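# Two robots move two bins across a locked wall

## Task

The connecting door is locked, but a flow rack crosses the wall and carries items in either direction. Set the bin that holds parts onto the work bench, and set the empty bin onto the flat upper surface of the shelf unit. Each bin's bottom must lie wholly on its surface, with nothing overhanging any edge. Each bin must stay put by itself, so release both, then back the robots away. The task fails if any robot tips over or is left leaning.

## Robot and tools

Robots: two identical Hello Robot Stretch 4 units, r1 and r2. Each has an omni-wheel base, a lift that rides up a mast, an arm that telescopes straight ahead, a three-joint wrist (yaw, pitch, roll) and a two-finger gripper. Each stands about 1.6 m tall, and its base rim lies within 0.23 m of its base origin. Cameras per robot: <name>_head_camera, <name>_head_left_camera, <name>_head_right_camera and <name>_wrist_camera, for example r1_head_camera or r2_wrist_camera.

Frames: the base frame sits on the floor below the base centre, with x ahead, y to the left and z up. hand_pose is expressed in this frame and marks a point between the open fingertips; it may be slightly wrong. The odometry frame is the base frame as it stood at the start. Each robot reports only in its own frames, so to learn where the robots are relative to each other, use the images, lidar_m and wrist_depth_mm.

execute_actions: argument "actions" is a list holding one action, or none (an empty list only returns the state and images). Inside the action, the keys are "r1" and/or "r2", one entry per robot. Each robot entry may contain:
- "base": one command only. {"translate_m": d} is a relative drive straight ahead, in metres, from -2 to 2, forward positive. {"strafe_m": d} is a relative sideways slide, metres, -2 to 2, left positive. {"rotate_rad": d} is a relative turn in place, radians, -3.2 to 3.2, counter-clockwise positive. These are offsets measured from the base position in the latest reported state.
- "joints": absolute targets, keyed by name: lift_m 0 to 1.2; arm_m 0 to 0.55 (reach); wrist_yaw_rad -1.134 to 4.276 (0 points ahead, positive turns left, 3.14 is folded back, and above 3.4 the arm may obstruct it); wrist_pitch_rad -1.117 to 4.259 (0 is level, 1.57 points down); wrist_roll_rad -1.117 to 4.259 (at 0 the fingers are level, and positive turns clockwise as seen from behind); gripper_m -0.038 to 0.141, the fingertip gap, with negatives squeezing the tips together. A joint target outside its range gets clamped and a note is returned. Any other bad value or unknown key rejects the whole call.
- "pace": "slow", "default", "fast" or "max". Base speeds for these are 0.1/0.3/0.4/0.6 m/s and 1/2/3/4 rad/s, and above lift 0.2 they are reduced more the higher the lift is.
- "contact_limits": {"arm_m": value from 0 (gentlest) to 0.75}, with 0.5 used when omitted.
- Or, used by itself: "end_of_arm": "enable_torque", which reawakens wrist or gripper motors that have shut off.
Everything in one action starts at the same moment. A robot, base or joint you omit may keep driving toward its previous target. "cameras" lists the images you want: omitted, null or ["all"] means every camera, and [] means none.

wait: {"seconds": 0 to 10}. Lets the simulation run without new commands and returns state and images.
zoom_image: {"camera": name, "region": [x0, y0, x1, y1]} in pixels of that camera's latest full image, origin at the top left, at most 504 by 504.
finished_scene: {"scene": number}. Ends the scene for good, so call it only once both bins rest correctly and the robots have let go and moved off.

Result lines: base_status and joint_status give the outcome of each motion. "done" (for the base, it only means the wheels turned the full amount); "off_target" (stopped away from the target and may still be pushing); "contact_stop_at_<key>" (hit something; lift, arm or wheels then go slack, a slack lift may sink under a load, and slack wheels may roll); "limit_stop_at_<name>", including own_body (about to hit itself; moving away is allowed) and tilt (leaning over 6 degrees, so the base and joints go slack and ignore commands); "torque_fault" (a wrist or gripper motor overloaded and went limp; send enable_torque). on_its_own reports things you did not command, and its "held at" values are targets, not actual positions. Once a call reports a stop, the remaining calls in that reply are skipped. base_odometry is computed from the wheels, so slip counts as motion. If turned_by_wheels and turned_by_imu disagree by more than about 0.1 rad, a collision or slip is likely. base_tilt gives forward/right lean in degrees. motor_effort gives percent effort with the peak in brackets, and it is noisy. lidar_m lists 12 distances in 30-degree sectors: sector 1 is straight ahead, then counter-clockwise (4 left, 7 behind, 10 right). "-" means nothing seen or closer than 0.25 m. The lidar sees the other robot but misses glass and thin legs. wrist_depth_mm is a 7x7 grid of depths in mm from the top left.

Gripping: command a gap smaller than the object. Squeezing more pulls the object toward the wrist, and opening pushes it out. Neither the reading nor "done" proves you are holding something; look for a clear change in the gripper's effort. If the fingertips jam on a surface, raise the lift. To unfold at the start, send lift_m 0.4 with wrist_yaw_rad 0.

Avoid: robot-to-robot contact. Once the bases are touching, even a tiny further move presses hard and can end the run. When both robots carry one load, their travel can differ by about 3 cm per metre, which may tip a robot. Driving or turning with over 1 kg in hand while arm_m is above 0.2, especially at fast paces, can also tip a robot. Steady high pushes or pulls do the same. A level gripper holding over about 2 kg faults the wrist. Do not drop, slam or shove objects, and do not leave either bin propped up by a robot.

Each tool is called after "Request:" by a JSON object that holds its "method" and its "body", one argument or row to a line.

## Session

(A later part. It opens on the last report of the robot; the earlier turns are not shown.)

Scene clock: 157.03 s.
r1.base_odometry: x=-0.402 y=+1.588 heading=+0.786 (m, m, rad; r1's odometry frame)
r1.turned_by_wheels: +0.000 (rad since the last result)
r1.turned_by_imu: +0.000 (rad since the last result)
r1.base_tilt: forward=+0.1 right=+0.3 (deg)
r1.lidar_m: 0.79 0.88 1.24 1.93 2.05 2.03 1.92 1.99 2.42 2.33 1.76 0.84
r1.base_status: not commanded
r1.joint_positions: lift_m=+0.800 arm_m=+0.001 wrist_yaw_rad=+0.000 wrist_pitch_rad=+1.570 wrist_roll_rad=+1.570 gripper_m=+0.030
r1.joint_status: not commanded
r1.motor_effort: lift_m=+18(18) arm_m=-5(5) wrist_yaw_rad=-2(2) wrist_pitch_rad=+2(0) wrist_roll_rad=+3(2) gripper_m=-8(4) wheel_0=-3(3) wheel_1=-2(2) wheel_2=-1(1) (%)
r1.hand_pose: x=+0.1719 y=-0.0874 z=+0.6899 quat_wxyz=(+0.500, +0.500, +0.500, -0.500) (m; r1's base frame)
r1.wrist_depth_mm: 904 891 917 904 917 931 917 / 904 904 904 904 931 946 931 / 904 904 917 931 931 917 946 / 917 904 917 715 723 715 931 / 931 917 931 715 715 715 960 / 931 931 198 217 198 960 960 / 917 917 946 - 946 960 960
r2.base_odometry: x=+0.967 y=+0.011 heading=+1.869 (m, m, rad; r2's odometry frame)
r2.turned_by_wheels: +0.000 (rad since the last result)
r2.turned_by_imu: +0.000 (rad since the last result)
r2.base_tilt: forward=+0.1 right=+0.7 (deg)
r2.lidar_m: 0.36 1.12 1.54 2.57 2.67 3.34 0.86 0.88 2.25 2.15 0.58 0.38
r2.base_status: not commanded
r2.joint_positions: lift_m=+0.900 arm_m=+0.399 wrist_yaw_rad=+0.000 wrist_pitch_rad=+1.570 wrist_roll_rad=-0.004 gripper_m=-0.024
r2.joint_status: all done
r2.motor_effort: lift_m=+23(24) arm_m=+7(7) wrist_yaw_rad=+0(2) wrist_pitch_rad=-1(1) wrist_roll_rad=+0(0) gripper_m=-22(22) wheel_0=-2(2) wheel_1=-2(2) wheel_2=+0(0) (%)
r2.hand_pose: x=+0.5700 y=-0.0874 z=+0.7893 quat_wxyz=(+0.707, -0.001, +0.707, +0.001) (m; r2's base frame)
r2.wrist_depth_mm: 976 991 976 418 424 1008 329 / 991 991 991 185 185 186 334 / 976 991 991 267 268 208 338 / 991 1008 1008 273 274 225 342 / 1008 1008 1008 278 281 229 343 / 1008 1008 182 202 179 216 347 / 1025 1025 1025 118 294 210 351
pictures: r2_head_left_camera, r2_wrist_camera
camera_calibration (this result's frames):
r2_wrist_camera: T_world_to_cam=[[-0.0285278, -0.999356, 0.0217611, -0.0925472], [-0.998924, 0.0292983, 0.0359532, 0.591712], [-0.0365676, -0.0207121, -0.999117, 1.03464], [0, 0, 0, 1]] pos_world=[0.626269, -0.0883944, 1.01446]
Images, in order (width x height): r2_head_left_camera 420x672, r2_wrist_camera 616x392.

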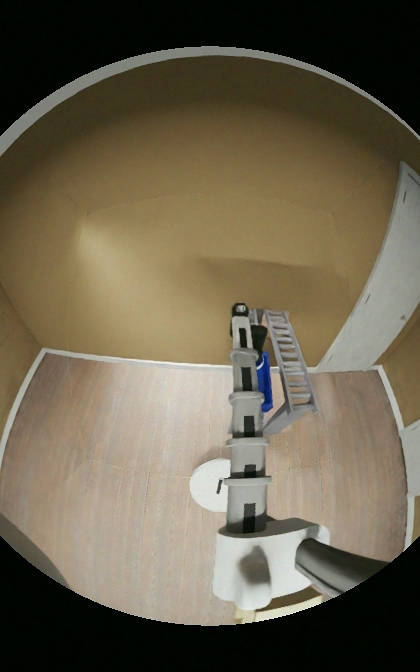

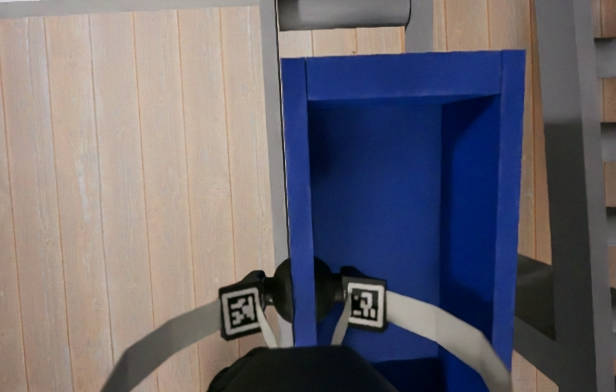

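Request:
{"method": "execute_actions", "body": {
  "actions": [
    {"r2":{"base":{"translate_m":-0.15},"joints":{"arm_m":0.15,"wrist_pitch_rad":1.66}}}
  ],
  "cameras": []
}}

Request:
{"method": "execute_actions", "body": {
  "actions": [
    {"r2":{"base":{"strafe_m":0.45}}}
  ],
  "cameras": []
}}

Request:
{"method": "execute_actions", "body": {
  "actions": [
    {"r2":{"base":{"rotate_rad":-1.54},"joints":{"wrist_yaw_rad":1.57},"pace":"slow"}}
  ],
  "cameras": ["r2_head_left_camera","r2_head_right_camera","r2_wrist_camera"]
}}

Scene clock: 160.73 s.
r1.base_odometry: x=-0.402 y=+1.588 heading=+0.786 (m, m, rad; r1's odometry frame)
r1.turned_by_wheels: +0.000 (rad since the last result)
r1.turned_by_imu: +0.001 (rad since the last result)
r1.base_tilt: forward=+0.1 right=+0.3 (deg)
r1.lidar_m: 0.80 0.86 1.21 1.95 2.05 2.03 1.92 2.01 2.40 2.34 1.77 0.84
r1.base_status: not commanded
r1.joint_positions: lift_m=+0.800 arm_m=+0.001 wrist_yaw_rad=+0.000 wrist_pitch_rad=+1.570 wrist_roll_rad=+1.570 gripper_m=+0.030
r1.joint_status: not commanded
r1.motor_effort: lift_m=+18(18) arm_m=-4(5) wrist_yaw_rad=-2(2) wrist_pitch_rad=+0(0) wrist_roll_rad=+0(2) gripper_m=-5(3) wheel_0=-3(3) wheel_1=-2(2) wheel_2=-1(1) (%)
r1.hand_pose: x=+0.1719 y=-0.0874 z=+0.6899 quat_wxyz=(+0.500, +0.500, +0.500, -0.500) (m; r1's base frame)
r1.wrist_depth_mm: 904 904 904 891 931 931 931 / 891 891 904 917 917 917 946 / 904 904 917 931 917 931 931 / 904 917 904 707 732 707 960 / 891 917 917 715 715 732 946 / 917 931 198 218 196 931 976 / 931 931 931 - 960 946 960
r2.base_odometry: x=+1.011 y=-0.133 heading=+1.869 (m, m, rad; r2's odometry frame)
r2.turned_by_wheels: +0.000 (rad since the last result)
r2.turned_by_imu: +0.000 (rad since the last result)
r2.base_tilt: forward=+0.1 right=+0.7 (deg)
r2.lidar_m: 0.54 1.26 1.73 2.56 2.68 3.20 0.87 0.72 2.23 2.14 1.77 0.25
r2.base_status: done
r2.joint_positions: lift_m=+0.900 arm_m=+0.151 wrist_yaw_rad=+0.000 wrist_pitch_rad=+1.659 wrist_roll_rad=-0.004 gripper_m=-0.024
r2.joint_status: all done
r2.motor_effort: lift_m=+23(23) arm_m=-7(7) wrist_yaw_rad=+0(1) wrist_pitch_rad=+0(6) wrist_roll_rad=-1(1) gripper_m=-21(20) wheel_0=+0(5) wheel_1=+0(3) wheel_2=-1(6) (%)
r2.hand_pose: x=+0.2966 y=-0.0874 z=+0.7904 quat_wxyz=(+0.675, -0.001, +0.738, +0.001) (m; r2's base frame)
r2.wrist_depth_mm: 946 946 946 759 917 732 960 / 960 960 960 184 185 186 976 / 976 976 976 266 268 207 1008 / 991 1008 991 273 274 225 1025 / 1008 1008 820 278 281 229 1042 / 1042 1042 182 202 179 216 1060 / 1042 1042 842 118 296 209 1098
pictures: none
No camera images: the call's "cameras" was empty. Leave "cameras" out to get every camera's image.

Scene clock: 163.57 s.
r1.base_odometry: x=-0.402 y=+1.588 heading=+0.786 (m, m, rad; r1's odometry frame)
r1.turned_by_wheels: +0.000 (rad since the last result)
r1.turned_by_imu: +0.001 (rad since the last result)
r1.base_tilt: forward=+0.1 right=+0.4 (deg)
r1.lidar_m: 0.81 0.86 1.21 1.94 2.04 2.03 1.95 2.02 2.39 2.33 1.77 0.83
r1.base_status: not commanded
r1.joint_positions: lift_m=+0.800 arm_m=+0.001 wrist_yaw_rad=+0.000 wrist_pitch_rad=+1.570 wrist_roll_rad=+1.570 gripper_m=+0.030
r1.joint_status: not commanded
r1.motor_effort: lift_m=+18(18) arm_m=-5(4) wrist_yaw_rad=-2(2) wrist_pitch_rad=+1(0) wrist_roll_rad=+1(0) gripper_m=-4(8) wheel_0=-3(3) wheel_1=-2(2) wheel_2=-1(1) (%)
r1.hand_pose: x=+0.1719 y=-0.0874 z=+0.6899 quat_wxyz=(+0.500, +0.500, +0.500, -0.500) (m; r1's base frame)
r1.wrist_depth_mm: 904 891 904 904 904 946 931 / 891 904 904 904 946 946 931 / 904 917 917 931 931 946 946 / 904 917 931 707 723 723 946 / 917 931 917 715 723 741 946 / 917 917 198 218 196 960 960 / 917 931 931 - 960 960 946
r2.base_odometry: x=+0.581 y=-0.265 heading=+1.869 (m, m, rad; r2's odometry frame)
r2.turned_by_wheels: +0.000 (rad since the last result)
r2.turned_by_imu: -0.001 (rad since the last result)
r2.base_tilt: forward=+0.1 right=+0.7 (deg)
r2.lidar_m: 1.21 1.27 1.74 2.10 2.20 3.02 3.10 0.97 1.01 2.60 0.76 0.25
r2.base_status: done
r2.joint_positions: lift_m=+0.900 arm_m=+0.151 wrist_yaw_rad=+0.000 wrist_pitch_rad=+1.659 wrist_roll_rad=-0.004 gripper_m=-0.024
r2.joint_status: not commanded
r2.motor_effort: lift_m=+23(23) arm_m=-7(7) wrist_yaw_rad=+0(0) wrist_pitch_rad=+0(1) wrist_roll_rad=-1(1) gripper_m=-21(20) wheel_0=+2(8) wheel_1=-1(8) wheel_2=+0(1) (%)
r2.hand_pose: x=+0.2967 y=-0.0874 z=+0.7904 quat_wxyz=(+0.675, -0.001, +0.738, +0.001) (m; r2's base frame)
r2.wrist_depth_mm: 946 946 946 946 960 917 866 / 960 960 960 184 185 186 991 / 991 976 976 267 267 208 1008 / 991 1008 1008 273 274 226 1025 / 1008 1025 820 277 281 229 1060 / 1042 1042 182 202 179 216 1060 / 1060 1060 842 118 296 210 1098
pictures: none
No camera images: the call's "cameras" was empty. Leave "cameras" out to get every camera's image.

Scene clock: 166.40 s.
r1.base_odometry: x=-0.402 y=+1.588 heading=+0.786 (m, m, rad; r1's odometry frame)
r1.turned_by_wheels: +0.000 (rad since the last result)
r1.turned_by_imu: +0.001 (rad since the last result)
r1.base_tilt: forward=+0.1 right=+0.3 (deg)
r1.lidar_m: 0.79 0.85 1.25 1.95 2.04 2.04 1.94 2.00 2.42 2.31 1.78 0.84
r1.base_status: not commanded
r1.joint_positions: lift_m=+0.800 arm_m=+0.001 wrist_yaw_rad=+0.000 wrist_pitch_rad=+1.570 wrist_roll_rad=+1.570 gripper_m=+0.030
r1.joint_status: not commanded
r1.motor_effort: lift_m=+18(18) arm_m=-5(5) wrist_yaw_rad=-2(2) wrist_pitch_rad=+0(1) wrist_roll_rad=+1(3) gripper_m=-2(4) wheel_0=-3(3) wheel_1=-2(2) wheel_2=-1(1) (%)
r1.hand_pose: x=+0.1719 y=-0.0874 z=+0.6899 quat_wxyz=(+0.500, +0.500, +0.500, -0.500) (m; r1's base frame)
r1.wrist_depth_mm: 904 904 904 931 917 931 931 / 878 904 904 904 931 931 946 / 917 891 904 931 917 946 946 / 904 917 904 715 707 723 960 / 917 917 917 723 723 723 960 / 931 931 198 217 196 931 960 / 904 931 931 - 960 960 960
r2.base_odometry: x=+0.581 y=-0.265 heading=+0.329 (m, m, rad; r2's odometry frame)
r2.turned_by_wheels: -1.540 (rad since the last result)
r2.turned_by_imu: -1.573 (rad since the last result)
r2.base_tilt: forward=+0.1 right=+0.7 (deg)
r2.lidar_m: 0.40 0.75 0.74 1.20 1.27 1.80 2.13 2.24 3.14 3.09 0.96 0.41
r2.base_status: done
r2.joint_positions: lift_m=+0.900 arm_m=+0.151 wrist_yaw_rad=+1.570 wrist_pitch_rad=+1.659 wrist_roll_rad=-0.004 gripper_m=-0.024
r2.joint_status: all done
r2.motor_effort: lift_m=+22(22) arm_m=-7(7) wrist_yaw_rad=-1(7) wrist_pitch_rad=-1(2) wrist_roll_rad=-1(1) gripper_m=-21(21) wheel_0=+0(4) wheel_1=+0(3) wheel_2=+0(4) (%)
r2.hand_pose: x=+0.4095 y=-0.0256 z=+0.7904 quat_wxyz=(+0.477, -0.522, +0.521, +0.478) (m; r2's base frame)
r2.wrist_depth_mm: 946 946 946 946 960 960 960 / 960 809 976 184 185 186 976 / 788 768 976 267 267 207 991 / 788 788 1008 273 274 226 1008 / 809 798 1008 277 281 229 1042 / 1025 1042 182 202 179 216 1060 / 1042 1042 1060 118 296 210 1078
pictures: r2_head_left_camera, r2_head_right_camera, r2_wrist_camera
camera_calibration (this result's frames):
r2_wrist_camera: T_world_to_cam=[[0.999322, -0.0276953, 0.0242448, -0.433414], [-0.0305241, -0.99164, 0.125371, -0.0638651], [0.0205699, -0.126026, -0.991814, 0.999336], [0, 0, 0, 1]] pos_world=[0.410615, 0.0506072, 1.00967]
Images, in order (width x height): r2_head_left_camera 420x672, r2_head_right_camera 420x672, r2_wrist_camera 616x392.

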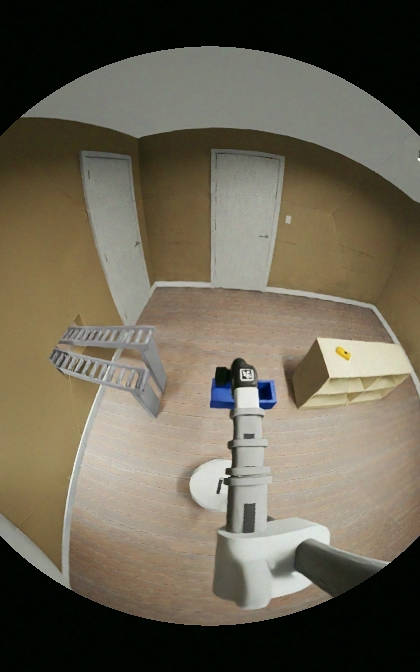

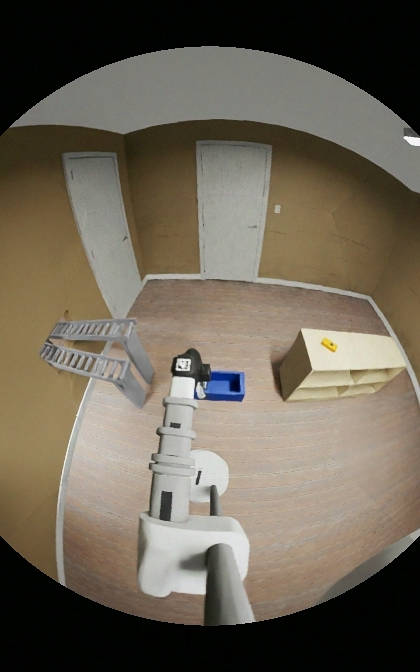

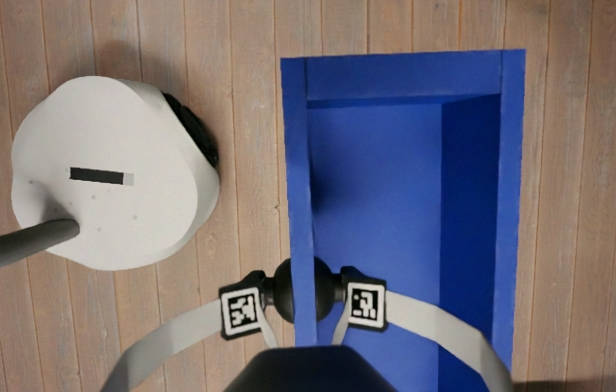

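Request:
{"method": "execute_actions", "body": {
  "actions": [
    {"r2":{"base":{"strafe_m":-1.5}}}
  ],
  "cameras": ["r2_head_left_camera","r2_head_camera"]
}}

Scene clock: 173.13 s.
r1.base_odometry: x=-0.402 y=+1.588 heading=+0.786 (m, m, rad; r1's odometry frame)
r1.turned_by_wheels: +0.000 (rad since the last result)
r1.turned_by_imu: +0.002 (rad since the last result)
r1.base_tilt: forward=+0.1 right=+0.3 (deg)
r1.lidar_m: 0.81 0.84 1.23 1.95 2.05 2.03 1.95 2.01 2.38 2.33 1.80 0.85
r1.base_status: not commanded
r1.joint_positions: lift_m=+0.800 arm_m=+0.001 wrist_yaw_rad=+0.000 wrist_pitch_rad=+1.570 wrist_roll_rad=+1.570 gripper_m=+0.030
r1.joint_status: not commanded
r1.motor_effort: lift_m=+18(18) arm_m=-5(5) wrist_yaw_rad=-2(2) wrist_pitch_rad=+1(0) wrist_roll_rad=+1(1) gripper_m=-5(8) wheel_0=-3(3) wheel_1=-2(2) wheel_2=-1(1) (%)
r1.hand_pose: x=+0.1719 y=-0.0874 z=+0.6899 quat_wxyz=(+0.500, +0.500, +0.500, -0.500) (m; r1's base frame)
r1.wrist_depth_mm: 878 891 904 917 917 931 946 / 891 891 917 917 904 931 946 / 904 904 917 917 946 931 931 / 917 931 917 715 699 715 960 / 917 917 917 715 715 723 946 / 904 904 198 219 196 960 960 / 917 931 931 - 931 946 976
r2.base_odometry: x=+1.066 y=-1.684 heading=+0.329 (m, m, rad; r2's odometry frame)
r2.turned_by_wheels: +0.000 (rad since the last result)
r2.turned_by_imu: +0.001 (rad since the last result)
r2.base_tilt: forward=+0.1 right=+0.7 (deg)
r2.lidar_m: 0.40 0.63 0.90 2.11 2.86 2.23 2.17 2.19 1.64 1.56 1.65 0.42
r2.base_status: done
r2.joint_positions: lift_m=+0.900 arm_m=+0.151 wrist_yaw_rad=+1.570 wrist_pitch_rad=+1.659 wrist_roll_rad=-0.004 gripper_m=-0.024
r2.joint_status: not commanded
r2.motor_effort: lift_m=+22(22) arm_m=-7(7) wrist_yaw_rad=-2(2) wrist_pitch_rad=-1(0) wrist_roll_rad=-1(1) gripper_m=-21(21) wheel_0=+0(9) wheel_1=+0(7) wheel_2=+0(5) (%)
r2.hand_pose: x=+0.4095 y=-0.0256 z=+0.7904 quat_wxyz=(+0.477, -0.522, +0.521, +0.478) (m; r2's base frame)
r2.wrist_depth_mm: 946 946 960 960 891 430 377 / 960 831 976 183 185 186 387 / 778 778 976 266 268 207 392 / 788 788 991 273 274 226 402 / 809 809 1042 277 281 229 407 / 1042 1042 182 202 179 216 415 / 1060 1042 1060 118 296 210 427
pictures: r2_head_camera, r2_head_left_camera
Images, in order (width x height): r2_head_camera 420x560, r2_head_left_camera 420x672.

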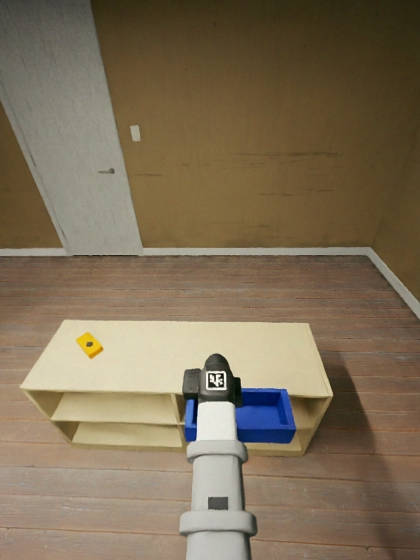

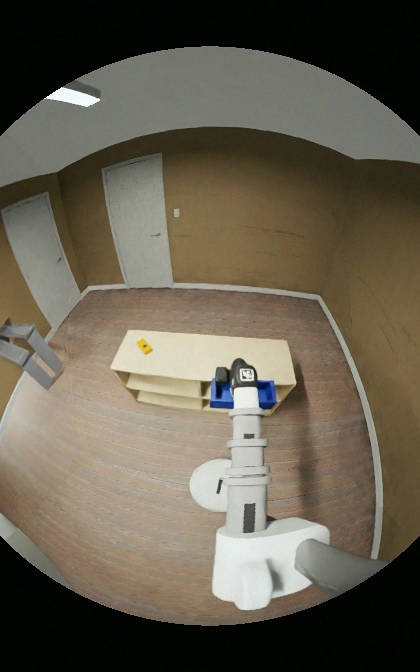

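Request:
{"method": "execute_actions", "body": {
  "actions": [
    {"r2":{"base":{"translate_m":0.15},"joints":{"arm_m":0.38}}}
  ],
  "cameras": []
}}

Request:
{"method": "execute_actions", "body": {
  "actions": [
    {"r2":{"joints":{"lift_m":0.8}}}
  ],
  "cameras": ["r2_head_left_camera","r2_head_right_camera","r2_wrist_camera"]
}}

Scene clock: 175.40 s.
r1.base_odometry: x=-0.402 y=+1.588 heading=+0.786 (m, m, rad; r1's odometry frame)
r1.turned_by_wheels: +0.000 (rad since the last result)
r1.turned_by_imu: +0.001 (rad since the last result)
r1.base_tilt: forward=+0.1 right=+0.4 (deg)
r1.lidar_m: 0.79 0.85 1.23 1.95 2.07 2.04 1.93 1.99 2.40 2.32 1.81 0.83
r1.base_status: not commanded
r1.joint_positions: lift_m=+0.800 arm_m=+0.001 wrist_yaw_rad=+0.000 wrist_pitch_rad=+1.570 wrist_roll_rad=+1.570 gripper_m=+0.030
r1.joint_status: not commanded
r1.motor_effort: lift_m=+18(18) arm_m=-5(4) wrist_yaw_rad=-2(2) wrist_pitch_rad=+0(0) wrist_roll_rad=+1(2) gripper_m=-5(7) wheel_0=-3(3) wheel_1=-2(2) wheel_2=-1(0) (%)
r1.hand_pose: x=+0.1719 y=-0.0874 z=+0.6899 quat_wxyz=(+0.500, +0.500, +0.500, -0.500) (m; r1's base frame)
r1.wrist_depth_mm: 891 917 904 931 931 931 917 / 891 904 917 931 931 931 917 / 891 917 904 931 931 931 931 / 917 904 931 707 723 715 946 / 904 917 931 715 723 723 946 / 917 931 198 218 196 946 946 / 917 917 931 - 960 960 946
r2.base_odometry: x=+1.208 y=-1.636 heading=+0.329 (m, m, rad; r2's odometry frame)
r2.turned_by_wheels: +0.000 (rad since the last result)
r2.turned_by_imu: -0.001 (rad since the last result)
r2.base_tilt: forward=+0.1 right=+0.6 (deg)
r2.lidar_m: 0.44 0.49 0.65 2.04 2.84 2.40 2.32 2.21 1.63 1.57 1.66 0.47
r2.base_status: done
r2.joint_positions: lift_m=+0.900 arm_m=+0.379 wrist_yaw_rad=+1.570 wrist_pitch_rad=+1.659 wrist_roll_rad=-0.004 gripper_m=-0.024
r2.joint_status: all done
r2.motor_effort: lift_m=+23(22) arm_m=+7(7) wrist_yaw_rad=+0(2) wrist_pitch_rad=+0(0) wrist_roll_rad=-1(1) gripper_m=-21(22) wheel_0=+1(4) wheel_1=+0(3) wheel_2=+0(10) (%)
r2.hand_pose: x=+0.6370 y=-0.0256 z=+0.7904 quat_wxyz=(+0.477, -0.522, +0.521, +0.478) (m; r2's base frame)
r2.wrist_depth_mm: 946 377 373 375 377 377 960 / 960 384 379 184 185 186 976 / 768 392 389 267 268 207 1008 / 788 809 394 273 274 226 1008 / 809 976 404 277 281 229 1042 / 1060 1042 182 202 180 216 1060 / 1060 418 418 118 296 209 1078
pictures: none
No camera images: the call's "cameras" was empty. Leave "cameras" out to get every camera's image.

Scene clock: 176.83 s.
r1.base_odometry: x=-0.402 y=+1.588 heading=+0.786 (m, m, rad; r1's odometry frame)
r1.turned_by_wheels: +0.000 (rad since the last result)
r1.turned_by_imu: +0.000 (rad since the last result)
r1.base_tilt: forward=+0.1 right=+0.3 (deg)
r1.lidar_m: 0.81 0.86 1.24 1.93 2.04 2.06 1.94 1.98 2.41 2.33 1.78 0.84
r1.base_status: not commanded
r1.joint_positions: lift_m=+0.800 arm_m=+0.001 wrist_yaw_rad=+0.000 wrist_pitch_rad=+1.570 wrist_roll_rad=+1.570 gripper_m=+0.030
r1.joint_status: not commanded
r1.motor_effort: lift_m=+18(18) arm_m=-5(5) wrist_yaw_rad=-2(2) wrist_pitch_rad=+0(0) wrist_roll_rad=+1(0) gripper_m=-8(10) wheel_0=-3(3) wheel_1=-2(2) wheel_2=-1(1) (%)
r1.hand_pose: x=+0.1719 y=-0.0874 z=+0.6899 quat_wxyz=(+0.500, +0.500, +0.500, -0.500) (m; r1's base frame)
r1.wrist_depth_mm: 904 904 917 917 917 917 917 / 904 904 904 917 931 946 946 / 904 917 917 917 931 960 946 / 891 917 931 707 707 715 946 / 917 946 931 723 707 723 960 / 917 917 197 218 196 946 960 / 904 931 931 - 931 960 960
r2.base_odometry: x=+1.208 y=-1.636 heading=+0.329 (m, m, rad; r2's odometry frame)
r2.turned_by_wheels: +0.000 (rad since the last result)
r2.turned_by_imu: +0.000 (rad since the last result)
r2.base_tilt: forward=+0.1 right=+0.6 (deg)
r2.lidar_m: 0.45 0.47 0.68 2.03 2.84 2.40 2.31 2.18 1.64 1.57 1.65 0.49
r2.base_status: not commanded
r2.joint_positions: lift_m=+0.800 arm_m=+0.379 wrist_yaw_rad=+1.570 wrist_pitch_rad=+1.659 wrist_roll_rad=-0.004 gripper_m=-0.024
r2.joint_status: all done
r2.motor_effort: lift_m=+14(21) arm_m=+7(7) wrist_yaw_rad=+1(0) wrist_pitch_rad=+1(0) wrist_roll_rad=-2(1) gripper_m=-22(21) wheel_0=+1(1) wheel_1=+0(0) wheel_2=+0(0) (%)
r2.hand_pose: x=+0.6370 y=-0.0256 z=+0.6912 quat_wxyz=(+0.477, -0.522, +0.521, +0.478) (m; r2's base frame)
r2.wrist_depth_mm: 854 279 281 281 282 281 574 / 759 283 285 184 185 186 878 / 683 290 290 267 268 207 891 / 691 296 297 273 274 225 917 / 707 301 301 277 282 229 931 / 946 307 182 202 179 216 960 / 946 310 314 118 296 209 976
pictures: r2_head_left_camera, r2_head_right_camera, r2_wrist_camera
camera_calibration (this result's frames):
r2_wrist_camera: T_world_to_cam=[[0.999326, -0.0275679, 0.0242403, -0.658331], [-0.0303936, -0.991665, 0.125203, -0.0443839], [0.0205867, -0.125856, -0.991835, 0.896208], [0, 0, 0, 1]] pos_world=[0.638088, 0.0506303, 0.910405]
Images, in order (width x height): r2_head_left_camera 420x672, r2_head_right_camera 420x672, r2_wrist_camera 616x392.

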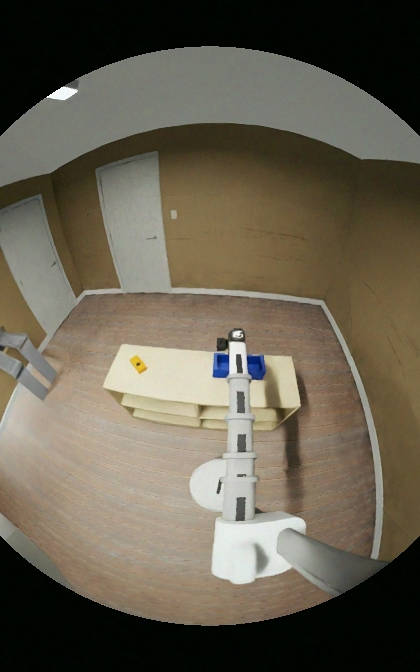

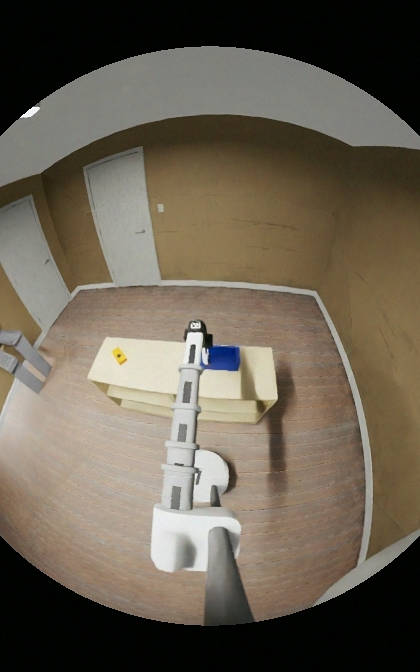

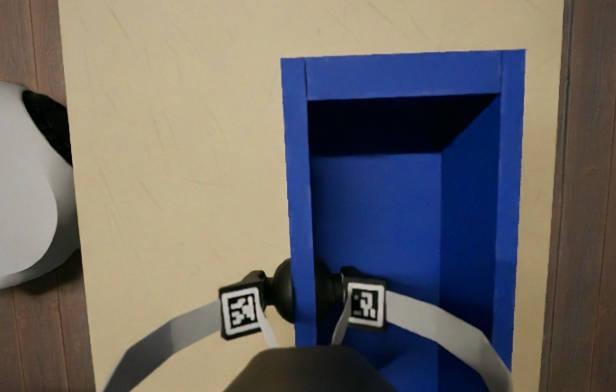

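Request:
{"method": "execute_actions", "body": {
  "actions": [
    {"r2":{"joints":{"arm_m":0.34},"pace":"slow"}}
  ],
  "cameras": []
}}

Request:
{"method": "execute_actions", "body": {
  "actions": [
    {"r2":{"joints":{"lift_m":0.784},"pace":"slow"}}
  ],
  "cameras": ["r2_wrist_camera"]
}}

Scene clock: 178.87 s.
r1.base_odometry: x=-0.402 y=+1.588 heading=+0.786 (m, m, rad; r1's odometry frame)
r1.turned_by_wheels: +0.000 (rad since the last result)
r1.turned_by_imu: +0.001 (rad since the last result)
r1.base_tilt: forward=+0.1 right=+0.3 (deg)
r1.lidar_m: 0.79 0.86 1.24 1.95 2.07 2.03 1.94 2.00 2.41 2.33 1.79 0.82
r1.base_status: not commanded
r1.joint_positions: lift_m=+0.800 arm_m=+0.001 wrist_yaw_rad=+0.000 wrist_pitch_rad=+1.570 wrist_roll_rad=+1.570 gripper_m=+0.030
r1.joint_status: not commanded
r1.motor_effort: lift_m=+18(18) arm_m=-4(5) wrist_yaw_rad=-2(2) wrist_pitch_rad=+0(0) wrist_roll_rad=+2(1) gripper_m=+0(1) wheel_0=-3(3) wheel_1=-2(2) wheel_2=-1(1) (%)
r1.hand_pose: x=+0.1719 y=-0.0874 z=+0.6899 quat_wxyz=(+0.500, +0.500, +0.500, -0.500) (m; r1's base frame)
r1.wrist_depth_mm: 891 891 904 891 917 946 946 / 878 904 904 917 931 931 946 / 917 931 931 931 917 946 946 / 904 917 931 707 723 715 946 / 904 904 931 715 723 707 946 / 917 946 199 216 196 960 946 / 904 931 917 - 946 976 976
r2.base_odometry: x=+1.208 y=-1.636 heading=+0.329 (m, m, rad; r2's odometry frame)
r2.turned_by_wheels: +0.000 (rad since the last result)
r2.turned_by_imu: -0.001 (rad since the last result)
r2.base_tilt: forward=+0.1 right=+0.6 (deg)
r2.lidar_m: 0.46 0.49 0.66 2.02 2.84 2.38 2.31 2.18 1.62 1.58 1.68 0.48
r2.base_status: not commanded
r2.joint_positions: lift_m=+0.800 arm_m=+0.341 wrist_yaw_rad=+1.570 wrist_pitch_rad=+1.659 wrist_roll_rad=-0.004 gripper_m=-0.024
r2.joint_status: all done
r2.motor_effort: lift_m=+14(14) arm_m=-8(8) wrist_yaw_rad=+0(2) wrist_pitch_rad=+0(0) wrist_roll_rad=-1(1) gripper_m=-23(22) wheel_0=+1(1) wheel_1=+0(0) wheel_2=+1(0) (%)
r2.hand_pose: x=+0.5996 y=-0.0256 z=+0.6912 quat_wxyz=(+0.477, -0.522, +0.521, +0.478) (m; r2's base frame)
r2.wrist_depth_mm: 854 281 281 282 282 282 283 / 854 286 285 184 185 186 289 / 683 291 291 268 267 207 294 / 691 298 296 272 274 225 300 / 699 304 301 277 282 229 306 / 931 931 182 202 179 216 312 / 946 314 314 118 296 209 319
pictures: none
No camera images: the call's "cameras" was empty. Leave "cameras" out to get every camera's image.

Scene clock: 179.73 s.
r1.base_odometry: x=-0.402 y=+1.588 heading=+0.786 (m, m, rad; r1's odometry frame)
r1.turned_by_wheels: +0.000 (rad since the last result)
r1.turned_by_imu: +0.000 (rad since the last result)
r1.base_tilt: forward=+0.1 right=+0.3 (deg)
r1.lidar_m: 0.81 0.85 1.24 1.91 2.05 2.02 1.93 2.01 2.38 2.33 1.76 0.84
r1.base_status: not commanded
r1.joint_positions: lift_m=+0.800 arm_m=+0.001 wrist_yaw_rad=+0.000 wrist_pitch_rad=+1.570 wrist_roll_rad=+1.570 gripper_m=+0.030
r1.joint_status: not commanded
r1.motor_effort: lift_m=+18(18) arm_m=-5(5) wrist_yaw_rad=-2(2) wrist_pitch_rad=+0(0) wrist_roll_rad=+1(1) gripper_m=-2(6) wheel_0=-3(3) wheel_1=-2(2) wheel_2=-1(1) (%)
r1.hand_pose: x=+0.1719 y=-0.0874 z=+0.6899 quat_wxyz=(+0.500, +0.500, +0.500, -0.500) (m; r1's base frame)
r1.wrist_depth_mm: 891 878 891 904 931 931 931 / 891 917 904 931 931 904 946 / 904 917 917 917 904 917 946 / 917 917 931 707 707 715 946 / 904 917 917 715 723 732 960 / 904 904 198 219 196 931 946 / 917 946 931 - 931 960 960
r2.base_odometry: x=+1.208 y=-1.636 heading=+0.329 (m, m, rad; r2's odometry frame)
r2.turned_by_wheels: +0.000 (rad since the last result)
r2.turned_by_imu: +0.000 (rad since the last result)
r2.base_tilt: forward=+0.1 right=+0.7 (deg)
r2.lidar_m: 0.45 0.48 0.68 2.04 2.84 2.41 2.31 2.19 1.62 1.58 1.65 0.47
r2.base_status: not commanded
r2.joint_positions: lift_m=+0.785 arm_m=+0.341 wrist_yaw_rad=+1.570 wrist_pitch_rad=+1.660 wrist_roll_rad=-0.004 gripper_m=-0.024
r2.joint_status: all done
r2.motor_effort: lift_m=+10(14) arm_m=-7(7) wrist_yaw_rad=+0(2) wrist_pitch_rad=-1(0) wrist_roll_rad=-1(2) gripper_m=-20(23) wheel_0=+1(1) wheel_1=+0(0) wheel_2=+0(0) (%)
r2.hand_pose: x=+0.5996 y=-0.0258 z=+0.6755 quat_wxyz=(+0.477, -0.522, +0.521, +0.478) (m; r2's base frame)
r2.wrist_depth_mm: 831 266 267 268 270 270 271 / 854 272 272 187 187 187 276 / 661 278 277 268 270 208 282 / 676 282 282 274 274 227 287 / 699 287 287 277 281 230 293 / 917 296 182 202 179 216 298 / 946 296 300 118 291 207 306
pictures: r2_wrist_camera
camera_calibration (this result's frames):
r2_wrist_camera: T_world_to_cam=[[0.999326, -0.027553, 0.0242564, -0.620516], [-0.0303933, -0.991589, 0.125805, -0.0441334], [0.0205861, -0.126457, -0.991758, 0.881314], [0, 0, 0, 1]] pos_world=[0.600613, 0.050589, 0.894654]
Images, in order (width x height): r2_wrist_camera 616x392.

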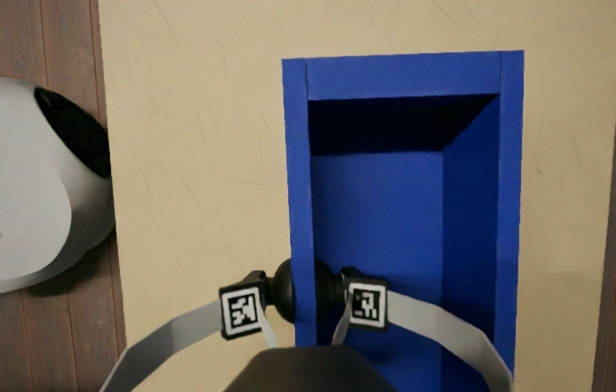

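Seems touching (readings changed). Release.

Request:
{"method": "execute_actions", "body": {
  "actions": [
    {"r2":{"joints":{"gripper_m":0.04}}}
  ],
  "cameras": []
}}

Request:
{"method": "execute_actions", "body": {
  "actions": [
    {"r2":{"joints":{"lift_m":0.95}}}
  ],
  "cameras": ["r2_wrist_camera"]
}}

Request:
{"method": "execute_actions", "body": {
  "actions": [
    {"r2":{"base":{"translate_m":-0.4},"joints":{"arm_m":0.0}}}
  ],
  "cameras": ["r2_head_camera","r2_head_left_camera"]
}}

Scene clock: 181.47 s.
r1.base_odometry: x=-0.402 y=+1.588 heading=+0.786 (m, m, rad; r1's odometry frame)
r1.turned_by_wheels: +0.000 (rad since the last result)
r1.turned_by_imu: +0.000 (rad since the last result)
r1.base_tilt: forward=+0.1 right=+0.3 (deg)
r1.lidar_m: 0.77 0.86 1.23 1.93 2.05 2.03 1.95 2.00 2.42 2.33 1.75 0.82
r1.base_status: not commanded
r1.joint_positions: lift_m=+0.800 arm_m=+0.001 wrist_yaw_rad=+0.000 wrist_pitch_rad=+1.570 wrist_roll_rad=+1.570 gripper_m=+0.030
r1.joint_status: not commanded
r1.motor_effort: lift_m=+18(18) arm_m=-4(5) wrist_yaw_rad=-2(2) wrist_pitch_rad=+0(1) wrist_roll_rad=+1(1) gripper_m=-4(10) wheel_0=-3(3) wheel_1=-2(2) wheel_2=-1(1) (%)
r1.hand_pose: x=+0.1719 y=-0.0874 z=+0.6899 quat_wxyz=(+0.500, +0.500, +0.500, -0.500) (m; r1's base frame)
r1.wrist_depth_mm: 904 917 917 917 931 931 931 / 891 891 904 917 931 931 946 / 904 917 904 904 931 931 931 / 904 917 917 715 707 707 946 / 904 904 904 715 715 732 960 / 904 917 197 217 196 960 960 / 917 931 917 - 960 946 960
r2.base_odometry: x=+1.208 y=-1.636 heading=+0.329 (m, m, rad; r2's odometry frame)
r2.turned_by_wheels: +0.000 (rad since the last result)
r2.turned_by_imu: +0.000 (rad since the last result)
r2.base_tilt: forward=+0.1 right=+0.6 (deg)
r2.lidar_m: 0.45 0.47 0.68 2.04 2.85 2.39 2.31 2.19 1.64 1.57 1.66 0.48
r2.base_status: not commanded
r2.joint_positions: lift_m=+0.784 arm_m=+0.341 wrist_yaw_rad=+1.570 wrist_pitch_rad=+1.660 wrist_roll_rad=-0.004 gripper_m=+0.040
r2.joint_status: all done
r2.motor_effort: lift_m=+12(13) arm_m=-7(7) wrist_yaw_rad=+1(1) wrist_pitch_rad=-2(1) wrist_roll_rad=-1(1) gripper_m=-5(19) wheel_0=+1(1) wheel_1=+0(0) wheel_2=+1(1) (%)
r2.hand_pose: x=+0.5995 y=-0.0258 z=+0.6753 quat_wxyz=(+0.476, -0.522, +0.521, +0.478) (m; r2's base frame)
r2.wrist_depth_mm: 842 265 266 266 267 268 268 / 854 271 270 186 185 186 274 / 668 276 277 267 267 210 279 / 676 281 281 272 272 213 285 / 691 287 286 277 277 216 290 / 931 293 190 281 189 220 297 / 946 300 298 119 289 206 303
pictures: none
No camera images: the call's "cameras" was empty. Leave "cameras" out to get every camera's image.

Scene clock: 183.23 s.
r1.base_odometry: x=-0.402 y=+1.588 heading=+0.786 (m, m, rad; r1's odometry frame)
r1.turned_by_wheels: +0.000 (rad since the last result)
r1.turned_by_imu: +0.000 (rad since the last result)
r1.base_tilt: forward=+0.1 right=+0.3 (deg)
r1.lidar_m: 0.80 0.87 1.24 1.94 2.07 2.03 1.93 2.00 2.41 2.31 1.79 0.84
r1.base_status: not commanded
r1.joint_positions: lift_m=+0.800 arm_m=+0.001 wrist_yaw_rad=+0.000 wrist_pitch_rad=+1.570 wrist_roll_rad=+1.570 gripper_m=+0.030
r1.joint_status: not commanded
r1.motor_effort: lift_m=+18(18) arm_m=-4(5) wrist_yaw_rad=-2(2) wrist_pitch_rad=-1(1) wrist_roll_rad=+0(1) gripper_m=-7(4) wheel_0=-3(3) wheel_1=-2(2) wheel_2=-1(1) (%)
r1.hand_pose: x=+0.1719 y=-0.0874 z=+0.6899 quat_wxyz=(+0.500, +0.500, +0.500, -0.500) (m; r1's base frame)
r1.wrist_depth_mm: 891 891 917 891 917 931 931 / 878 931 904 904 904 917 931 / 917 917 904 931 917 931 960 / 904 931 931 707 707 723 931 / 904 917 931 715 723 715 931 / 917 917 198 219 196 946 946 / 917 904 931 - 931 960 960
r2.base_odometry: x=+1.208 y=-1.636 heading=+0.329 (m, m, rad; r2's odometry frame)
r2.turned_by_wheels: +0.000 (rad since the last result)
r2.turned_by_imu: +0.000 (rad since the last result)
r2.base_tilt: forward=+0.1 right=+0.6 (deg)
r2.lidar_m: 0.45 0.48 0.68 2.04 2.85 2.39 2.33 2.20 1.62 1.58 1.66 0.48
r2.base_status: not commanded
r2.joint_positions: lift_m=+0.950 arm_m=+0.341 wrist_yaw_rad=+1.570 wrist_pitch_rad=+1.660 wrist_roll_rad=-0.004 gripper_m=+0.040
r2.joint_status: all done
r2.motor_effort: lift_m=+22(24) arm_m=-7(7) wrist_yaw_rad=+1(1) wrist_pitch_rad=-2(2) wrist_roll_rad=-2(1) gripper_m=-6(5) wheel_0=+1(1) wheel_1=+0(0) wheel_2=+0(0) (%)
r2.hand_pose: x=+0.5995 y=-0.0258 z=+0.8405 quat_wxyz=(+0.476, -0.522, +0.521, +0.478) (m; r2's base frame)
r2.wrist_depth_mm: 1008 1008 424 421 424 427 1025 / 991 1025 430 430 430 433 1025 / 820 960 439 430 413 445 1042 / 831 904 449 439 436 452 1060 / 854 1078 452 449 430 459 1098 / 1098 1098 190 459 189 469 1118 / 1118 1118 477 119 399 484 1138
pictures: r2_wrist_camera
camera_calibration (this result's frames):
r2_wrist_camera: T_world_to_cam=[[0.999326, -0.0275508, 0.024259, -0.624499], [-0.0303935, -0.991577, 0.125902, -0.0650052], [0.020586, -0.126555, -0.991746, 1.04497], [0, 0, 0, 1]] pos_world=[0.600591, 0.0505823, 1.05967]
Images, in order (width x height): r2_wrist_camera 616x392.

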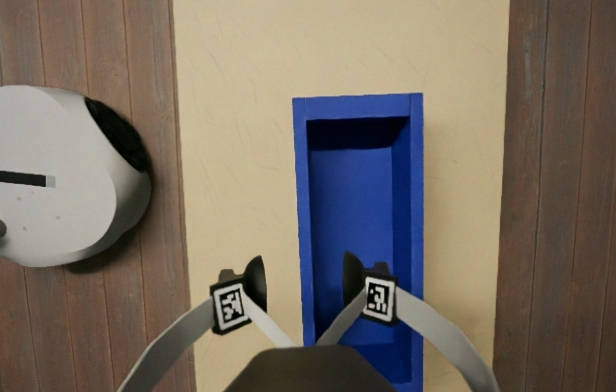

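Scene clock: 186.07 s.
r1.base_odometry: x=-0.402 y=+1.588 heading=+0.786 (m, m, rad; r1's odometry frame)
r1.turned_by_wheels: +0.000 (rad since the last result)
r1.turned_by_imu: +0.001 (rad since the last result)
r1.base_tilt: forward=+0.1 right=+0.3 (deg)
r1.lidar_m: 0.81 0.85 1.23 1.94 2.06 2.02 1.93 1.99 2.42 2.35 1.79 0.82
r1.base_status: not commanded
r1.joint_positions: lift_m=+0.800 arm_m=+0.001 wrist_yaw_rad=+0.000 wrist_pitch_rad=+1.570 wrist_roll_rad=+1.570 gripper_m=+0.030
r1.joint_status: not commanded
r1.motor_effort: lift_m=+18(18) arm_m=-5(5) wrist_yaw_rad=-2(2) wrist_pitch_rad=+0(0) wrist_roll_rad=+1(1) gripper_m=-1(3) wheel_0=-3(3) wheel_1=-2(2) wheel_2=-1(1) (%)
r1.hand_pose: x=+0.1719 y=-0.0874 z=+0.6899 quat_wxyz=(+0.500, +0.500, +0.500, -0.500) (m; r1's base frame)
r1.wrist_depth_mm: 878 891 917 917 917 931 931 / 904 904 904 917 917 946 917 / 878 917 917 904 931 931 917 / 917 904 917 715 707 723 946 / 931 917 931 715 715 732 946 / 917 917 198 217 196 960 960 / 917 931 917 - 931 946 946
r2.base_odometry: x=+0.830 y=-1.765 heading=+0.329 (m, m, rad; r2's odometry frame)
r2.turned_by_wheels: +0.000 (rad since the last result)
r2.turned_by_imu: +0.000 (rad since the last result)
r2.base_tilt: forward=+0.1 right=+0.6 (deg)
r2.lidar_m: 0.85 0.89 2.14 2.72 2.66 1.97 1.92 2.04 1.61 1.56 1.65 0.89
r2.base_status: done
r2.joint_positions: lift_m=+0.950 arm_m=+0.001 wrist_yaw_rad=+1.570 wrist_pitch_rad=+1.660 wrist_roll_rad=-0.004 gripper_m=+0.040
r2.joint_status: all done
r2.motor_effort: lift_m=+22(22) arm_m=-7(6) wrist_yaw_rad=+0(1) wrist_pitch_rad=-1(1) wrist_roll_rad=-1(2) gripper_m=-5(7) wheel_0=-1(4) wheel_1=+1(5) wheel_2=-2(10) (%)
r2.hand_pose: x=+0.2596 y=-0.0258 z=+0.8405 quat_wxyz=(+0.477, -0.522, +0.521, +0.478) (m; r2's base frame)
r2.wrist_depth_mm: 991 991 991 1008 1008 1008 931 / 1008 1008 1008 1008 1025 1025 960 / 1025 820 831 1060 1060 1042 976 / 1042 842 842 1060 1060 1060 991 / 580 866 866 1060 1078 1078 1008 / 1078 1078 190 1098 188 1118 1008 / 1118 1118 1138 119 1138 1138 1138
pictures: r2_head_camera, r2_head_left_camera
Images, in order (width x height): r2_head_camera 420x560, r2_head_left_camera 420x672.

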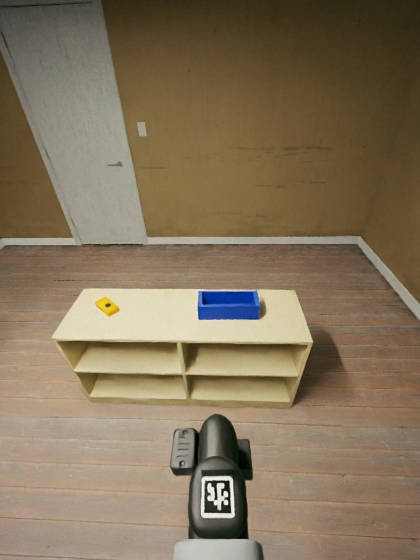

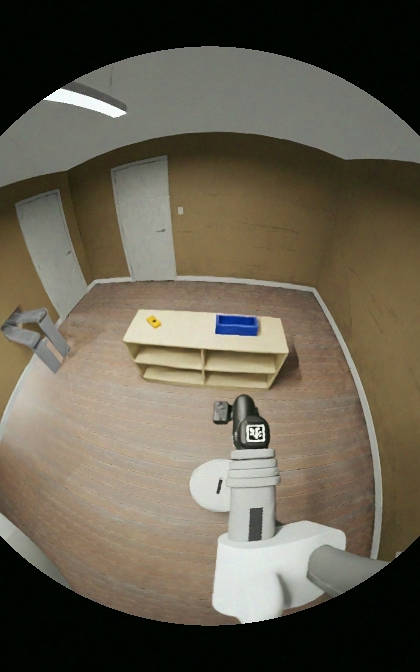

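Request:
{"method": "finished_scene", "body": {
  "scene": 1
}}

The scene is finished: the task was done.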